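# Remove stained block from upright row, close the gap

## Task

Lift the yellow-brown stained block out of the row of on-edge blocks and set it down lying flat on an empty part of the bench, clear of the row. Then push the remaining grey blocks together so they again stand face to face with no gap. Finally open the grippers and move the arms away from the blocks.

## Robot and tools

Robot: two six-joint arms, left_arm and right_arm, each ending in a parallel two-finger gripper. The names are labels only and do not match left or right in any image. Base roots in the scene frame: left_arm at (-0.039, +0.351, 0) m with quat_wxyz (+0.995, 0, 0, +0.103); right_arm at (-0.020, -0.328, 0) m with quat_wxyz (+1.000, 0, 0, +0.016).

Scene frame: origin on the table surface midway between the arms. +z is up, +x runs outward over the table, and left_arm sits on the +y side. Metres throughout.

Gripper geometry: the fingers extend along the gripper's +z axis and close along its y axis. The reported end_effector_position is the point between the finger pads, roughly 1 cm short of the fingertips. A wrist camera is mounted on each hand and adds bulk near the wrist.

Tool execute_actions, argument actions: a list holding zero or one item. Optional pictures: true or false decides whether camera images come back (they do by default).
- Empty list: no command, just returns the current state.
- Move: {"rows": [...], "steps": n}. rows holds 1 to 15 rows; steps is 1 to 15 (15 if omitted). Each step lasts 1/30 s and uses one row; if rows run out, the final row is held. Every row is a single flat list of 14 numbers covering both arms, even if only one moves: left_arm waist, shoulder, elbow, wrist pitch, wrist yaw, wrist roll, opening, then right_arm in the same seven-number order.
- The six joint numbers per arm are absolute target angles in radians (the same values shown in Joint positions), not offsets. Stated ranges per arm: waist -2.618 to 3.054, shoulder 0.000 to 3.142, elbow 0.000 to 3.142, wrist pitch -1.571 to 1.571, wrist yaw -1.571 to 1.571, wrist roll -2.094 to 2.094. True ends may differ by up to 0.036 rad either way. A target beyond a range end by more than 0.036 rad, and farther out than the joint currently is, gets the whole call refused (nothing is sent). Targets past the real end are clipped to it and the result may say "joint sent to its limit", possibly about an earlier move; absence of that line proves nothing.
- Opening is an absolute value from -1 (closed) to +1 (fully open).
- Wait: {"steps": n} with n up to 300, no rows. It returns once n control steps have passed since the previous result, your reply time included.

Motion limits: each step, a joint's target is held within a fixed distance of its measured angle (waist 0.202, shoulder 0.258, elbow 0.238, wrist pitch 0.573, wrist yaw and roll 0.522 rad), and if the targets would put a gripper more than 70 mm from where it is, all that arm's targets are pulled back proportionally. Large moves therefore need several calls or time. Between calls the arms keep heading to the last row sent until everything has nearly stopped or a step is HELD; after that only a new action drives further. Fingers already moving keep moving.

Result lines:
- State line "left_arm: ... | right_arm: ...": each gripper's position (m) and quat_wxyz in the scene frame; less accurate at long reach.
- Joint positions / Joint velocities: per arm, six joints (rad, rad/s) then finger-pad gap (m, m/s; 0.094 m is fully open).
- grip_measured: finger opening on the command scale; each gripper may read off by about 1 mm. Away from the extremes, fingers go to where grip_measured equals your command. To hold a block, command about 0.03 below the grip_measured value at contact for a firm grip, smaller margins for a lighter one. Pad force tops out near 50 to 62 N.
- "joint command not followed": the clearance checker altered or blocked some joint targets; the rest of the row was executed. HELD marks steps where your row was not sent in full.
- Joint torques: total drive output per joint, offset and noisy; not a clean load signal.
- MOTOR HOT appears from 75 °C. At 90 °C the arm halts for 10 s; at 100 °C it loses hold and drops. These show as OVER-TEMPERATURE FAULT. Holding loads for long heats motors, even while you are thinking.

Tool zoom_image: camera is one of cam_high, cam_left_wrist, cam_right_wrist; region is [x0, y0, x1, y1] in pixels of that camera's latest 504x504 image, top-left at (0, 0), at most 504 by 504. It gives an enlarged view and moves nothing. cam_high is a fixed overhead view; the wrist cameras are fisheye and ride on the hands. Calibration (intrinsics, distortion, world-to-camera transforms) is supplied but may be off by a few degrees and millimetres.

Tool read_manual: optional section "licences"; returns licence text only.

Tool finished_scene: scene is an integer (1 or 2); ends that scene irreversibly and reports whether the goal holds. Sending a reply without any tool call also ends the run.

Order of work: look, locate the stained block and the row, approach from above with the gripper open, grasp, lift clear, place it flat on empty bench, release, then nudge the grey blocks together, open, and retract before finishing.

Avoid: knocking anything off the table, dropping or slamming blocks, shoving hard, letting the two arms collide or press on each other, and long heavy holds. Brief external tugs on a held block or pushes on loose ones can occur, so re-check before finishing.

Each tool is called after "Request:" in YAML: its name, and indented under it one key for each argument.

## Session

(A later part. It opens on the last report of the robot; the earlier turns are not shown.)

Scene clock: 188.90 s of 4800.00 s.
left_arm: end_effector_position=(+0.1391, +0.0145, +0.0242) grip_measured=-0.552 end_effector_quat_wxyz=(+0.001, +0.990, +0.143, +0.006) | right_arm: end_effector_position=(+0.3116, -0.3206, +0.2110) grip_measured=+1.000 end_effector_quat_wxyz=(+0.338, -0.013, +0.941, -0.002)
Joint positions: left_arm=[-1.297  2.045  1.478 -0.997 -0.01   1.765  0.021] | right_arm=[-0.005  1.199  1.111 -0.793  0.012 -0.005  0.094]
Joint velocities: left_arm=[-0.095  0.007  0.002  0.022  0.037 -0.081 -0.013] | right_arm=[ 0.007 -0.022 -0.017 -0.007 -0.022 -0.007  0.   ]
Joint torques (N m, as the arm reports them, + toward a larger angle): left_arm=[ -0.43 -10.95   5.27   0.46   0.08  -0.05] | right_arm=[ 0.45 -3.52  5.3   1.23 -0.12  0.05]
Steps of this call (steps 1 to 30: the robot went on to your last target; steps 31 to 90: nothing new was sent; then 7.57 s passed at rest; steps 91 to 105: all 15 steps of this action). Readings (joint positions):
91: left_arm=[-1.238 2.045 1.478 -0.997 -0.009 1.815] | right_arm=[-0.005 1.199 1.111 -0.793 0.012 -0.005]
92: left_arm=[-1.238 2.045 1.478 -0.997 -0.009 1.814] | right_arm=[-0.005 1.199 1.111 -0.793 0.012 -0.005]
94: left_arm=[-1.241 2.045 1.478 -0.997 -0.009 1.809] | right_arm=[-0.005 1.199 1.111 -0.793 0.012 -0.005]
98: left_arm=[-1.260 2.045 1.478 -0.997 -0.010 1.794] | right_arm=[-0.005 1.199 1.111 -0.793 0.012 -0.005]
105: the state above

Request:
execute_actions:
  actions:
    - {"rows": [[-1.295,2.016,1.475,-1.005,0,1.75,-0.56, 0.0,1.2,1.1,-0.8,0.0,0.0,1],[-1.285,2.015,1.485,-1.015,0,1.755,-0.56, 0.0,1.2,1.1,-0.8,0.0,0.0,1],[-1.278,2.013,1.497,-1.03,0,1.76,-0.56, 0.0,1.2,1.1,-0.8,0.0,0.0,1],[-1.272,2.011,1.51,-1.045,0,1.765,-0.56, 0.0,1.2,1.1,-0.8,0.0,0.0,1],[-1.268,2.008,1.523,-1.062,0,1.77,-0.55, 0.0,1.2,1.1,-0.8,0.0,0.0,1],[-1.265,2.005,1.537,-1.08,0,1.775,-0.5, 0.0,1.2,1.1,-0.8,0.0,0.0,1],[-1.265,2.002,1.551,-1.098,0,1.78,-0.42, 0.0,1.2,1.1,-0.8,0.0,0.0,1],[-1.265,1.999,1.565,-1.115,0,1.785,-0.33, 0.0,1.2,1.1,-0.8,0.0,0.0,1],[-1.265,1.997,1.578,-1.13,0,1.79,-0.23, 0.0,1.2,1.1,-0.8,0.0,0.0,1],[-1.265,1.995,1.59,-1.143,0,1.795,-0.13, 0.0,1.2,1.1,-0.8,0.0,0.0,1],[-1.265,1.995,1.602,-1.155,0,1.80,-0.03, 0.0,1.2,1.1,-0.8,0.0,0.0,1],[-1.265,1.995,1.614,-1.165,0,1.805,0.07, 0.0,1.2,1.1,-0.8,0.0,0.0,1],[-1.265,1.998,1.626,-1.173,0,1.81,0.17, 0.0,1.2,1.1,-0.8,0.0,0.0,1],[-1.262,2.005,1.64,-1.18,0,1.815,0.27, 0.0,1.2,1.1,-0.8,0.0,0.0,1],[-1.258,2.015,1.655,-1.185,0,1.82,0.37, 0.0,1.2,1.1,-0.8,0.0,0.0,1]], "steps": 15}
  pictures: false

Request:
execute_actions:
  actions:
    - {"rows": [[-1.253,2.028,1.672,-1.19,0,1.824,0.45, 0.0,1.2,1.1,-0.8,0.0,0.0,1],[-1.247,2.042,1.69,-1.195,0,1.828,0.53, 0.0,1.2,1.1,-0.8,0.0,0.0,1],[-1.241,2.057,1.709,-1.2,0,1.832,0.61, 0.0,1.2,1.1,-0.8,0.0,0.0,1],[-1.235,2.072,1.728,-1.205,0,1.836,0.69, 0.0,1.2,1.1,-0.8,0.0,0.0,1],[-1.229,2.087,1.747,-1.21,0,1.84,0.77, 0.0,1.2,1.1,-0.8,0.0,0.0,1],[-1.223,2.102,1.766,-1.214,0,1.844,0.85, 0.0,1.2,1.1,-0.8,0.0,0.0,1],[-1.217,2.117,1.785,-1.218,0,1.848,0.92, 0.0,1.2,1.1,-0.8,0.0,0.0,1],[-1.211,2.132,1.803,-1.222,0,1.852,0.97, 0.0,1.2,1.1,-0.8,0.0,0.0,1],[-1.205,2.146,1.82,-1.225,0,1.855,1, 0.0,1.2,1.1,-0.8,0.0,0.0,1],[-1.2,2.159,1.836,-1.228,0,1.858,1, 0.0,1.2,1.1,-0.8,0.0,0.0,1],[-1.195,2.17,1.85,-1.23,0,1.861,1, 0.0,1.2,1.1,-0.8,0.0,0.0,1],[-1.191,2.18,1.861,-1.232,0,1.863,1, 0.0,1.2,1.1,-0.8,0.0,0.0,1],[-1.188,2.188,1.869,-1.234,0,1.864,1, 0.0,1.2,1.1,-0.8,0.0,0.0,1],[-1.186,2.193,1.874,-1.235,0,1.865,1, 0.0,1.2,1.1,-0.8,0.0,0.0,1],[-1.185,2.195,1.876,-1.235,0,1.865,1, 0.0,1.2,1.1,-0.8,0.0,0.0,1]], "steps": 15}
  pictures: false

Request:
execute_actions:
  actions:
    - {"steps": 15}

Scene clock: 206.70 s of 4800.00 s.
left_arm: end_effector_position=(+0.1533, +0.0114, +0.0645) grip_measured=+0.317 end_effector_quat_wxyz=(+0.011, +0.990, +0.143, +0.010) | right_arm: end_effector_position=(+0.3116, -0.3206, +0.2110) grip_measured=+1.000 end_effector_quat_wxyz=(+0.338, -0.013, +0.941, -0.002)
Joint positions: left_arm=[-1.269  2.022  1.609 -1.129 -0.01   1.794  0.062] | right_arm=[-0.005  1.199  1.111 -0.793  0.012 -0.005  0.094]
Joint velocities: left_arm=[-0.007 -0.007  0.403 -0.33  -0.037  0.183  0.104] | right_arm=[ 0.012  0.002  0.007 -0.022 -0.095 -0.022  0.   ]
Joint torques (N m, as the arm reports them, + toward a larger angle): left_arm=[ 1.09 -9.3   7.62  0.39  0.1   0.09] | right_arm=[ 0.48 -3.56  5.32  1.23 -0.14  0.05]
Steps of this call (steps 1 to 30: the robot went on to your last target; steps 31 to 90: nothing new was sent; then 14.30 s passed at rest; steps 91 to 105: all 15 steps of this action). Readings (joint positions):
91: left_arm=[-1.301 2.045 1.478 -0.997 -0.010 1.752] | right_arm=[-0.005 1.199 1.111 -0.793 0.012 -0.005]
92: left_arm=[-1.301 2.045 1.478 -0.997 -0.010 1.752] | right_arm=[-0.005 1.199 1.111 -0.793 0.012 -0.005]
94: left_arm=[-1.296 2.045 1.478 -1.002 -0.010 1.753] | right_arm=[-0.005 1.199 1.111 -0.793 0.012 -0.005]
98: left_arm=[-1.276 2.043 1.509 -1.050 -0.010 1.764] | right_arm=[-0.005 1.199 1.111 -0.793 0.012 -0.005]
105: the state above

Scene clock: 207.20 s of 4800.00 s.
left_arm: end_effector_position=(+0.1995, -0.0050, +0.0592) grip_measured=+1.000 end_effector_quat_wxyz=(+0.009, +0.988, +0.152, +0.009) | right_arm: end_effector_position=(+0.3116, -0.3206, +0.2110) grip_measured=+1.000 end_effector_quat_wxyz=(+0.338, -0.013, +0.941, -0.002)
Joint positions: left_arm=[-1.193  2.186  1.839 -1.201 -0.009  1.85   0.094] | right_arm=[-0.005  1.199  1.111 -0.793  0.012 -0.005  0.094]
Joint velocities: left_arm=[ 0.085  0.198  0.154 -0.037  0.022  0.022  0.   ] | right_arm=[-0.002 -0.017 -0.002 -0.081 -0.037 -0.037  0.   ]
Joint torques (N m, as the arm reports them, + toward a larger angle): left_arm=[  0.31 -10.21   8.35   0.3    0.07   0.  ] | right_arm=[ 0.47 -3.56  5.28  1.23 -0.13  0.06]
Steps of this call (steps 1 to 15: all 15 steps of this action). Readings (joint positions):
1: left_arm=[-1.268 2.022 1.623 -1.137 -0.010 1.799] | right_arm=[-0.005 1.199 1.111 -0.793 0.012 -0.005]
2: left_arm=[-1.267 2.023 1.637 -1.146 -0.010 1.803] | right_arm=[-0.005 1.199 1.111 -0.793 0.012 -0.005]
4: left_arm=[-1.260 2.034 1.673 -1.164 -0.009 1.812] | right_arm=[-0.005 1.199 1.111 -0.793 0.012 -0.005]
8: left_arm=[-1.234 2.088 1.752 -1.184 -0.009 1.829] | right_arm=[-0.005 1.199 1.111 -0.793 0.012 -0.005]
15: the state above

Scene clock: 207.70 s of 4800.00 s.
left_arm: end_effector_position=(+0.1999, -0.0028, +0.0578) grip_measured=+1.000 end_effector_quat_wxyz=(+0.002, +0.989, +0.150, +0.006) | right_arm: end_effector_position=(+0.3116, -0.3206, +0.2110) grip_measured=+1.000 end_effector_quat_wxyz=(+0.338, -0.013, +0.941, -0.002)
Joint positions: left_arm=[-1.189  2.195  1.849 -1.216 -0.009  1.858  0.094] | right_arm=[-0.005  1.199  1.111 -0.793  0.012 -0.005  0.094]
Joint velocities: left_arm=[ 0.007 -0.007 -0.002 -0.066  0.022  0.081  0.   ] | right_arm=[-0.012 -0.002  0.027 -0.051  0.007 -0.051  0.   ]
Joint torques (N m, as the arm reports them, + toward a larger angle): left_arm=[  0.35 -10.23   8.26   0.31   0.12   0.01] | right_arm=[ 0.46 -3.53  5.32  1.24 -0.13  0.05]
Steps of this call (steps 1 to 15: the robot went on to your last target). Readings (joint positions):
1: left_arm=[-1.191 2.191 1.842 -1.202 -0.009 1.852] | right_arm=[-0.005 1.199 1.111 -0.793 0.012 -0.005]
2: left_arm=[-1.189 2.194 1.844 -1.204 -0.009 1.853] | right_arm=[-0.005 1.199 1.111 -0.793 0.012 -0.005]
4: left_arm=[-1.189 2.195 1.845 -1.208 -0.009 1.855] | right_arm=[-0.005 1.199 1.111 -0.793 0.012 -0.005]
8: left_arm=[-1.189 2.195 1.849 -1.213 -0.009 1.857] | right_arm=[-0.005 1.199 1.111 -0.793 0.012 -0.005]
15: the state above
camera_calibration (this result's frames):
cam_left_wrist: T_world_to_cam=[[-0.32795, 0.943852, -0.0398902, 0.0788401], [0.793268, 0.298067, 0.530925, -0.140022], [0.513005, 0.142473, -0.846479, 0.0520227], [0, 0, 0, 1]] pos_world=[0.110242, -0.0400895, 0.121522]
cam_right_wrist: T_world_to_cam=[[-0.111822, -0.993264, -0.030366, -0.288121], [-0.987861, 0.114426, -0.105058, 0.396338], [0.107825, 0.0182496, -0.994002, 0.28673], [0, 0, 0, 1]] pos_world=[0.328392, -0.336764, 0.317899]

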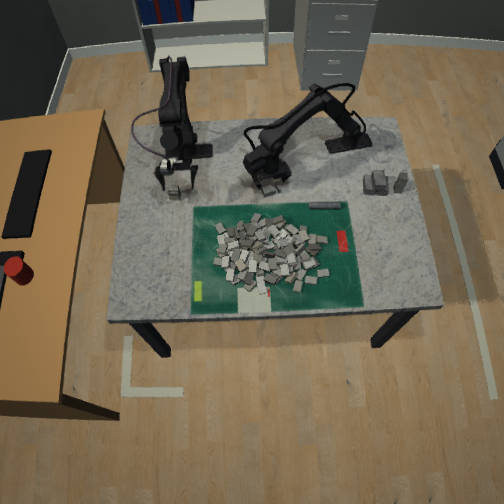

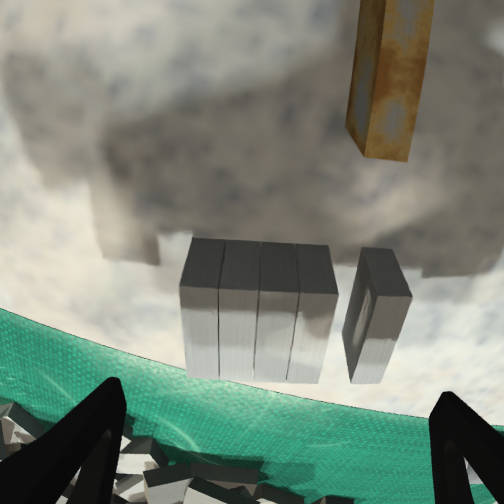

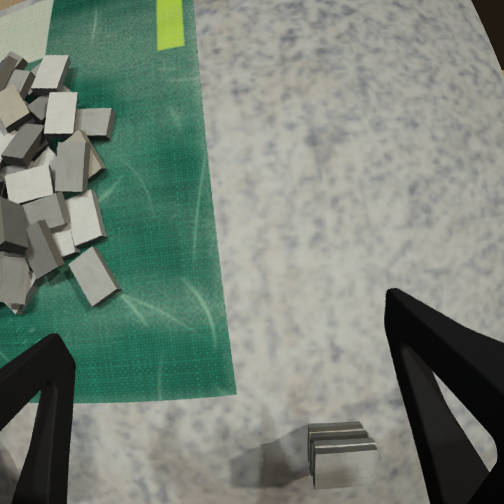

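Request:
execute_actions:
  actions:
    - {"rows": [[-1.185,2.196,1.85,-1.205,0,1.865,1, 0.0,1.2,1.1,-0.8,0.0,0.0,1],[-1.185,2.198,1.838,-1.195,0,1.865,1, 0.0,1.2,1.1,-0.8,0.0,0.0,1],[-1.185,2.201,1.83,-1.184,0,1.865,1, 0.0,1.2,1.1,-0.8,0.0,0.0,1],[-1.185,2.204,1.822,-1.173,0,1.865,1, 0.0,1.2,1.1,-0.8,0.0,0.0,1],[-1.185,2.207,1.814,-1.162,0,1.865,1, 0.0,1.2,1.1,-0.8,0.0,0.0,1],[-1.185,2.21,1.806,-1.151,0,1.865,1, 0.0,1.2,1.1,-0.8,0.0,0.0,1],[-1.185,2.213,1.798,-1.14,0,1.865,1, 0.0,1.2,1.1,-0.8,0.0,0.0,1],[-1.185,2.216,1.79,-1.129,0,1.865,1, 0.0,1.2,1.1,-0.8,0.0,0.0,1],[-1.185,2.219,1.782,-1.118,0,1.865,1, 0.0,1.2,1.1,-0.8,0.0,0.0,1],[-1.185,2.222,1.774,-1.108,0,1.865,1, 0.0,1.2,1.1,-0.8,0.0,0.0,1],[-1.185,2.225,1.766,-1.099,0,1.865,1, 0.0,1.2,1.1,-0.8,0.0,0.0,1],[-1.185,2.228,1.758,-1.092,0,1.865,1, 0.0,1.2,1.1,-0.8,0.0,0.0,1],[-1.185,2.23,1.751,-1.087,0,1.865,1, 0.0,1.2,1.1,-0.8,0.0,0.0,1],[-1.185,2.232,1.745,-1.084,0,1.865,1, 0.0,1.2,1.1,-0.8,0.0,0.0,1],[-1.185,2.233,1.741,-1.082,0,1.865,1, 0.0,1.2,1.1,-0.8,0.0,0.0,1]], "steps": 15}
  pictures: false

Request:
execute_actions:
  actions:
    - {"steps": 12}

Scene clock: 217.37 s of 4800.00 s.
left_arm: end_effector_position=(+0.1992, -0.0017, +0.0239) grip_measured=+1.000 end_effector_quat_wxyz=(-0.003, +0.989, +0.150, +0.004) | right_arm: end_effector_position=(+0.3116, -0.3206, +0.2110) grip_measured=+1.000 end_effector_quat_wxyz=(+0.338, -0.013, +0.941, -0.002)
Joint positions: left_arm=[-1.189  2.225  1.761 -1.11  -0.009  1.859  0.094] | right_arm=[-0.005  1.199  1.111 -0.793  0.012 -0.005  0.094]
Joint velocities: left_arm=[ 0.002  0.125 -0.188  0.154 -0.022  0.022  0.   ] | right_arm=[-0.002  0.002 -0.022 -0.051 -0.066 -0.037  0.   ]
Joint torques (N m, as the arm reports them, + toward a larger angle): left_arm=[ 0.28 -9.91  5.67  0.49  0.07  0.02] | right_arm=[ 0.46 -3.52  5.29  1.23 -0.14  0.06]
Steps of this call (steps 1 to 15: the robot went on to your last target; steps 16 to 90: nothing new was sent; then 6.17 s passed at rest; steps 91 to 105: all 15 steps of this action). Readings (joint positions):
91: left_arm=[-1.189 2.195 1.849 -1.216 -0.009 1.859] | right_arm=[-0.005 1.199 1.111 -0.793 0.012 -0.005]
92: left_arm=[-1.189 2.195 1.849 -1.214 -0.009 1.859] | right_arm=[-0.005 1.199 1.111 -0.793 0.012 -0.005]
94: left_arm=[-1.189 2.195 1.846 -1.203 -0.009 1.859] | right_arm=[-0.005 1.199 1.111 -0.793 0.012 -0.005]
98: left_arm=[-1.189 2.197 1.819 -1.169 -0.009 1.859] | right_arm=[-0.005 1.199 1.111 -0.793 0.012 -0.005]
105: the state above

Scene clock: 217.77 s of 4800.00 s.
left_arm: end_effector_position=(+0.1997, -0.0024, +0.0170) grip_measured=+1.000 end_effector_quat_wxyz=(-0.003, +0.989, +0.150, +0.004) | right_arm: end_effector_position=(+0.3116, -0.3206, +0.2110) grip_measured=+1.000 end_effector_quat_wxyz=(+0.338, -0.013, +0.941, -0.002)
Joint positions: left_arm=[-1.189  2.234  1.749 -1.087 -0.009  1.859  0.094] | right_arm=[-0.005  1.199  1.111 -0.793  0.012 -0.005  0.094]
Joint velocities: left_arm=[-0.007 -0.012  0.007  0.037 -0.081 -0.037  0.   ] | right_arm=[ 0.007 -0.007 -0.002 -0.037  0.022 -0.022  0.   ]
Joint torques (N m, as the arm reports them, + toward a larger angle): left_arm=[  0.43 -10.37   5.59   0.5    0.1    0.  ] | right_arm=[ 0.46 -3.52  5.32  1.24 -0.13  0.06]
Steps of this call (steps 1 to 12: the robot went on to your last target). Readings (joint positions):
1: left_arm=[-1.189 2.229 1.756 -1.106 -0.009 1.859] | right_arm=[-0.005 1.199 1.111 -0.793 0.012 -0.005]
2: left_arm=[-1.189 2.231 1.752 -1.103 -0.009 1.859] | right_arm=[-0.005 1.199 1.111 -0.793 0.012 -0.005]
4: left_arm=[-1.189 2.234 1.749 -1.099 -0.009 1.859] | right_arm=[-0.005 1.199 1.111 -0.793 0.012 -0.005]
8: left_arm=[-1.189 2.234 1.749 -1.091 -0.009 1.859] | right_arm=[-0.005 1.199 1.111 -0.793 0.012 -0.005]
12: the state above
camera_calibration (this result's frames):
cam_left_wrist: T_world_to_cam=[[-0.327436, 0.944411, -0.0295517, 0.0764705], [0.796637, 0.292749, 0.528836, -0.118925], [0.50809, 0.149618, -0.848209, 0.0186062], [0, 0, 0, 1]] pos_world=[0.110325, -0.0401884, 0.0809334]
cam_right_wrist: T_world_to_cam=[[-0.111822, -0.993264, -0.030366, -0.288121], [-0.987861, 0.114426, -0.105058, 0.396338], [0.107825, 0.0182496, -0.994002, 0.28673], [0, 0, 0, 1]] pos_world=[0.328392, -0.336764, 0.317899]

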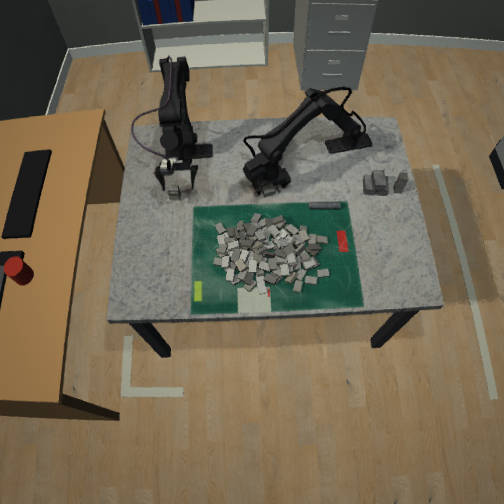

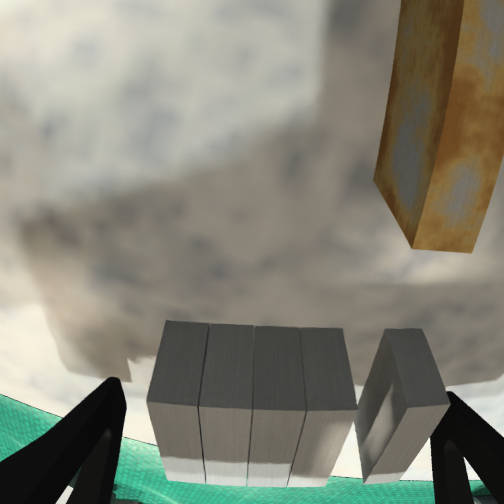

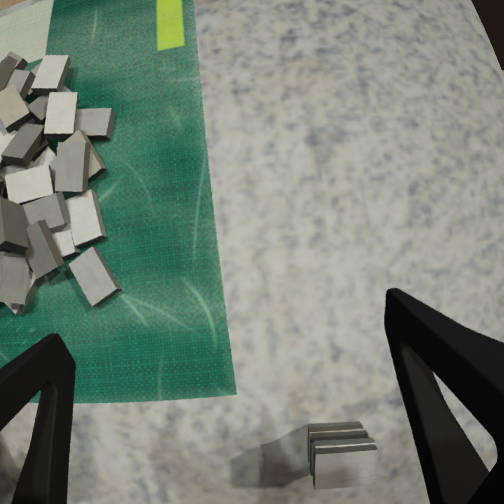

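Request:
execute_actions:
  actions:
    - {"rows": [[-1.185,2.233,1.741,-1.082,0,1.865,0.93, 0.0,1.2,1.1,-0.8,0.0,0.0,1],[-1.185,2.233,1.741,-1.082,0,1.865,0.86, 0.0,1.2,1.1,-0.8,0.0,0.0,1],[-1.185,2.233,1.741,-1.082,0,1.865,0.79, 0.0,1.2,1.1,-0.8,0.0,0.0,1],[-1.185,2.233,1.741,-1.082,0,1.865,0.73, 0.0,1.2,1.1,-0.8,0.0,0.0,1],[-1.185,2.233,1.741,-1.082,0,1.865,0.68, 0.0,1.2,1.1,-0.8,0.0,0.0,1],[-1.185,2.233,1.741,-1.082,0,1.865,0.645, 0.0,1.2,1.1,-0.8,0.0,0.0,1],[-1.185,2.233,1.741,-1.082,0,1.865,0.61, 0.0,1.2,1.1,-0.8,0.0,0.0,1],[-1.185,2.233,1.741,-1.082,0,1.865,0.58, 0.0,1.2,1.1,-0.8,0.0,0.0,1],[-1.185,2.233,1.741,-1.082,0,1.865,0.55, 0.0,1.2,1.1,-0.8,0.0,0.0,1],[-1.185,2.233,1.741,-1.082,0,1.865,0.52, 0.0,1.2,1.1,-0.8,0.0,0.0,1],[-1.185,2.233,1.741,-1.082,0,1.865,0.49, 0.0,1.2,1.1,-0.8,0.0,0.0,1],[-1.185,2.233,1.741,-1.082,0,1.865,0.46, 0.0,1.2,1.1,-0.8,0.0,0.0,1],[-1.185,2.233,1.741,-1.082,0,1.865,0.43, 0.0,1.2,1.1,-0.8,0.0,0.0,1],[-1.185,2.233,1.741,-1.082,0,1.865,0.40, 0.0,1.2,1.1,-0.8,0.0,0.0,1],[-1.185,2.233,1.741,-1.082,0,1.865,0.375, 0.0,1.2,1.1,-0.8,0.0,0.0,1]], "steps": 15}
  pictures: false

Request:
execute_actions:
  actions:
    - {"rows": [[-1.185,2.233,1.741,-1.082,0,1.865,0.35, 0.0,1.2,1.1,-0.8,0.0,0.0,1],[-1.185,2.233,1.741,-1.082,0,1.865,0.33, 0.0,1.2,1.1,-0.8,0.0,0.0,1],[-1.185,2.233,1.741,-1.082,0,1.865,0.315, 0.0,1.2,1.1,-0.8,0.0,0.0,1],[-1.185,2.233,1.741,-1.082,0,1.865,0.30, 0.0,1.2,1.1,-0.8,0.0,0.0,1],[-1.185,2.233,1.741,-1.082,0,1.865,0.29, 0.0,1.2,1.1,-0.8,0.0,0.0,1],[-1.185,2.233,1.741,-1.082,0,1.865,0.28, 0.0,1.2,1.1,-0.8,0.0,0.0,1],[-1.185,2.233,1.741,-1.082,0,1.865,0.27, 0.0,1.2,1.1,-0.8,0.0,0.0,1],[-1.185,2.233,1.741,-1.082,0,1.865,0.26, 0.0,1.2,1.1,-0.8,0.0,0.0,1],[-1.185,2.233,1.741,-1.082,0,1.865,0.25, 0.0,1.2,1.1,-0.8,0.0,0.0,1]], "steps": 13}

Scene clock: 229.77 s of 4800.00 s.
left_arm: end_effector_position=(+0.1999, -0.0027, +0.0170) grip_measured=+0.389 end_effector_quat_wxyz=(-0.002, +0.989, +0.150, +0.004) | right_arm: end_effector_position=(+0.3116, -0.3206, +0.2110) grip_measured=+1.000 end_effector_quat_wxyz=(+0.338, -0.013, +0.941, -0.002)
Joint positions: left_arm=[-1.189  2.234  1.749 -1.086 -0.009  1.859  0.065] | right_arm=[-0.005  1.199  1.111 -0.793  0.012 -0.005  0.094]
Joint velocities: left_arm=[ 0.007 -0.007  0.007 -0.051  0.037 -0.022 -0.026] | right_arm=[-0.012  0.002 -0.012 -0.081  0.022  0.066  0.   ]
Joint torques (N m, as the arm reports them, + toward a larger angle): left_arm=[  0.48 -10.23   5.33   0.49   0.06   0.05] | right_arm=[ 0.45 -3.53  5.32  1.24 -0.13  0.05]
Steps of this call (steps 1 to 30: the robot went on to your last target; steps 31 to 90: nothing new was sent; then 8.50 s passed at rest; steps 91 to 105: all 15 steps of this action). Readings (joint positions):
91: left_arm=[-1.189 2.234 1.749 -1.086 -0.009 1.859] | right_arm=[-0.005 1.199 1.111 -0.793 0.012 -0.005]
92: left_arm=[-1.189 2.234 1.749 -1.086 -0.009 1.859] | right_arm=[-0.005 1.199 1.111 -0.793 0.012 -0.005]
94: left_arm=[-1.189 2.234 1.749 -1.086 -0.009 1.859] | right_arm=[-0.005 1.199 1.111 -0.793 0.012 -0.005]
98: left_arm=[-1.189 2.234 1.749 -1.086 -0.009 1.859] | right_arm=[-0.005 1.199 1.111 -0.793 0.012 -0.005]
105: the state above

Scene clock: 230.20 s of 4800.00 s.
left_arm: end_effector_position=(+0.2007, -0.0042, +0.0170) grip_measured=+0.252 end_effector_quat_wxyz=(+0.001, +0.989, +0.149, +0.005) | right_arm: end_effector_position=(+0.3116, -0.3206, +0.2110) grip_measured=+1.000 end_effector_quat_wxyz=(+0.338, -0.013, +0.941, -0.002)
Joint positions: left_arm=[-1.189  2.234  1.749 -1.079 -0.008  1.86   0.059] | right_arm=[-0.005  1.199  1.111 -0.793  0.012 -0.005  0.094]
Joint velocities: left_arm=[-0.007 -0.012  0.002 -0.022  0.066 -0.051 -0.   ] | right_arm=[-0.007  0.002  0.002 -0.022  0.022  0.022  0.   ]
Joint torques (N m, as the arm reports them, + toward a larger angle): left_arm=[  0.3  -10.3    5.37   0.45   0.05   0.  ] | right_arm=[ 0.46 -3.5   5.3   1.23 -0.13  0.05]
Steps of this call (steps 1 to 13: all 13 steps of this action). Readings (joint positions):
1: left_arm=[-1.189 2.234 1.749 -1.086 -0.009 1.860] | right_arm=[-0.005 1.199 1.111 -0.793 0.012 -0.005]
2: left_arm=[-1.189 2.234 1.749 -1.085 -0.009 1.860] | right_arm=[-0.005 1.199 1.111 -0.793 0.012 -0.005]
4: left_arm=[-1.189 2.234 1.749 -1.083 -0.009 1.860] | right_arm=[-0.005 1.199 1.111 -0.793 0.012 -0.005]
8: left_arm=[-1.189 2.234 1.749 -1.080 -0.009 1.860] | right_arm=[-0.005 1.199 1.111 -0.793 0.012 -0.005]
13: the state above
camera_calibration (this result's frames):
cam_left_wrist: T_world_to_cam=[[-0.326948, 0.94428, -0.0379531, 0.0785849], [0.794789, 0.296472, 0.529543, -0.118797], [0.511289, 0.142968, -0.847434, 0.0176985], [0, 0, 0, 1]] pos_world=[0.111063, -0.0415164, 0.0808891]
cam_right_wrist: T_world_to_cam=[[-0.111822, -0.993264, -0.030366, -0.288121], [-0.987861, 0.114426, -0.105058, 0.396338], [0.107825, 0.0182496, -0.994002, 0.28673], [0, 0, 0, 1]] pos_world=[0.328392, -0.336764, 0.317899]

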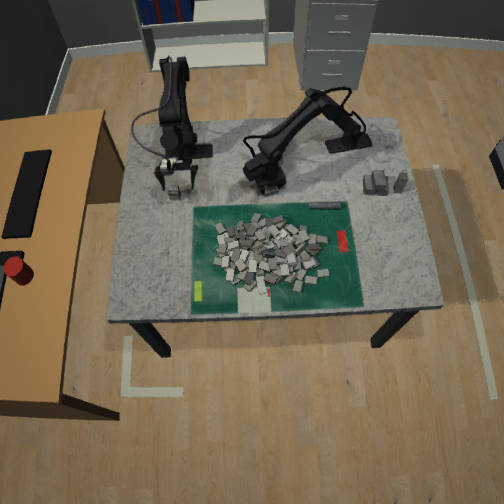

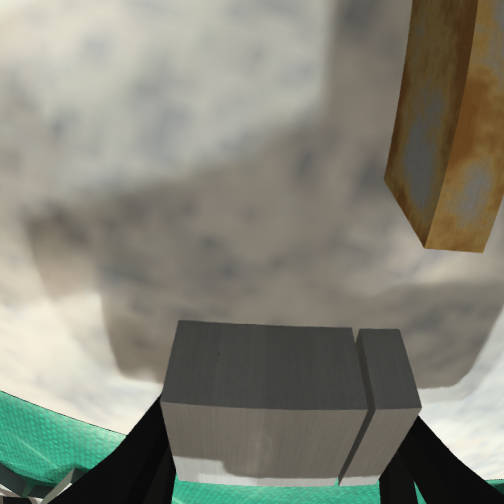

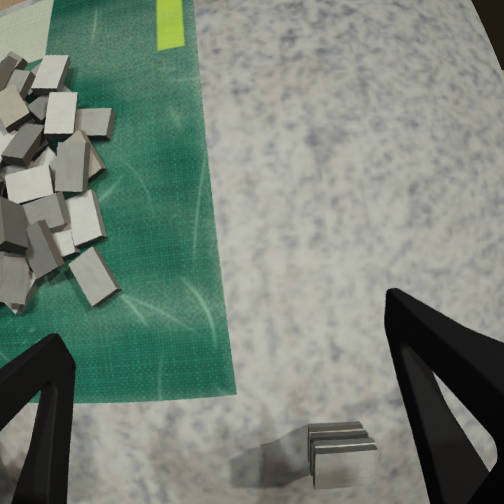

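Request:
execute_actions:
  actions:
    - {"rows": [[-1.185,2.233,1.741,-1.082,0,1.865,0.243, 0.0,1.2,1.1,-0.8,0.0,0.0,1],[-1.185,2.233,1.741,-1.082,0,1.865,0.236, 0.0,1.2,1.1,-0.8,0.0,0.0,1],[-1.185,2.233,1.741,-1.082,0,1.865,0.229, 0.0,1.2,1.1,-0.8,0.0,0.0,1],[-1.185,2.233,1.741,-1.082,0,1.865,0.222, 0.0,1.2,1.1,-0.8,0.0,0.0,1],[-1.185,2.233,1.741,-1.082,0,1.865,0.216, 0.0,1.2,1.1,-0.8,0.0,0.0,1],[-1.185,2.233,1.741,-1.082,0,1.865,0.21, 0.0,1.2,1.1,-0.8,0.0,0.0,1],[-1.185,2.233,1.741,-1.082,0,1.865,0.205, 0.0,1.2,1.1,-0.8,0.0,0.0,1]], "steps": 12}

Scene clock: 235.00 s of 4800.00 s.
left_arm: end_effector_position=(+0.2009, -0.0049, +0.0170) grip_measured=+0.209 end_effector_quat_wxyz=(+0.003, +0.989, +0.149, +0.005) | right_arm: end_effector_position=(+0.3116, -0.3206, +0.2110) grip_measured=+1.000 end_effector_quat_wxyz=(+0.338, -0.013, +0.941, -0.002)
Joint positions: left_arm=[-1.189  2.234  1.749 -1.076 -0.008  1.86   0.057] | right_arm=[-0.005  1.199  1.111 -0.793  0.012 -0.005  0.094]
Joint velocities: left_arm=[-0.002  0.002 -0.002 -0.051 -0.066 -0.081 -0.   ] | right_arm=[-0.012 -0.012 -0.022 -0.081  0.037  0.051  0.   ]
Joint torques (N m, as the arm reports them, + toward a larger angle): left_arm=[  0.27 -10.3    5.43   0.45   0.05  -0.01] | right_arm=[ 0.46 -3.52  5.3   1.23 -0.13  0.06]
Steps of this call (steps 1 to 15: the robot went on to your last target; steps 16 to 90: nothing new was sent; then 1.40 s passed at rest; steps 91 to 102: all 12 steps of this action). Readings (joint positions):
91: left_arm=[-1.189 2.234 1.749 -1.079 -0.008 1.860] | right_arm=[-0.005 1.199 1.111 -0.793 0.012 -0.005]
92: left_arm=[-1.189 2.234 1.749 -1.078 -0.008 1.860] | right_arm=[-0.005 1.199 1.111 -0.793 0.012 -0.005]
94: left_arm=[-1.189 2.234 1.749 -1.078 -0.008 1.860] | right_arm=[-0.005 1.199 1.111 -0.793 0.012 -0.005]
98: left_arm=[-1.189 2.234 1.749 -1.076 -0.008 1.860] | right_arm=[-0.005 1.199 1.111 -0.793 0.012 -0.005]
102: the state above
camera_calibration (this result's frames):
cam_left_wrist: T_world_to_cam=[[-0.326549, 0.944303, -0.0407237, 0.0792284], [0.794454, 0.297562, 0.529433, -0.118742], [0.512063, 0.140533, -0.847374, 0.0174922], [0, 0, 0, 1]] pos_world=[0.11125, -0.0419408, 0.0809148]
cam_right_wrist: T_world_to_cam=[[-0.111822, -0.993264, -0.030366, -0.288121], [-0.987861, 0.114426, -0.105058, 0.396338], [0.107825, 0.0182496, -0.994002, 0.28673], [0, 0, 0, 1]] pos_world=[0.328392, -0.336764, 0.317899]

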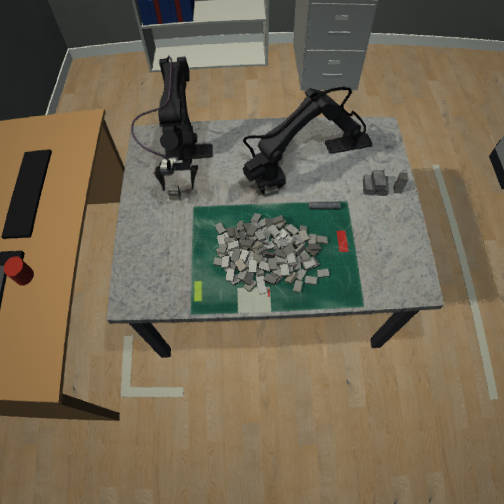

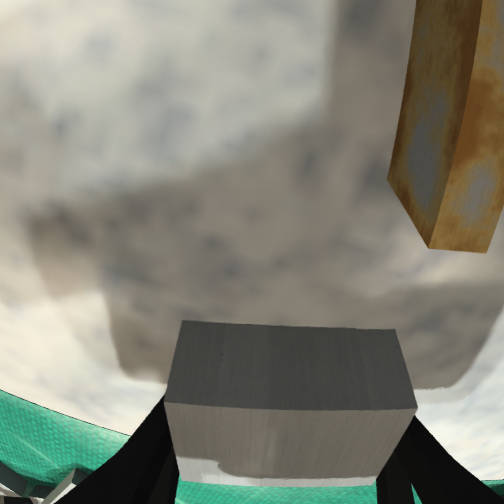

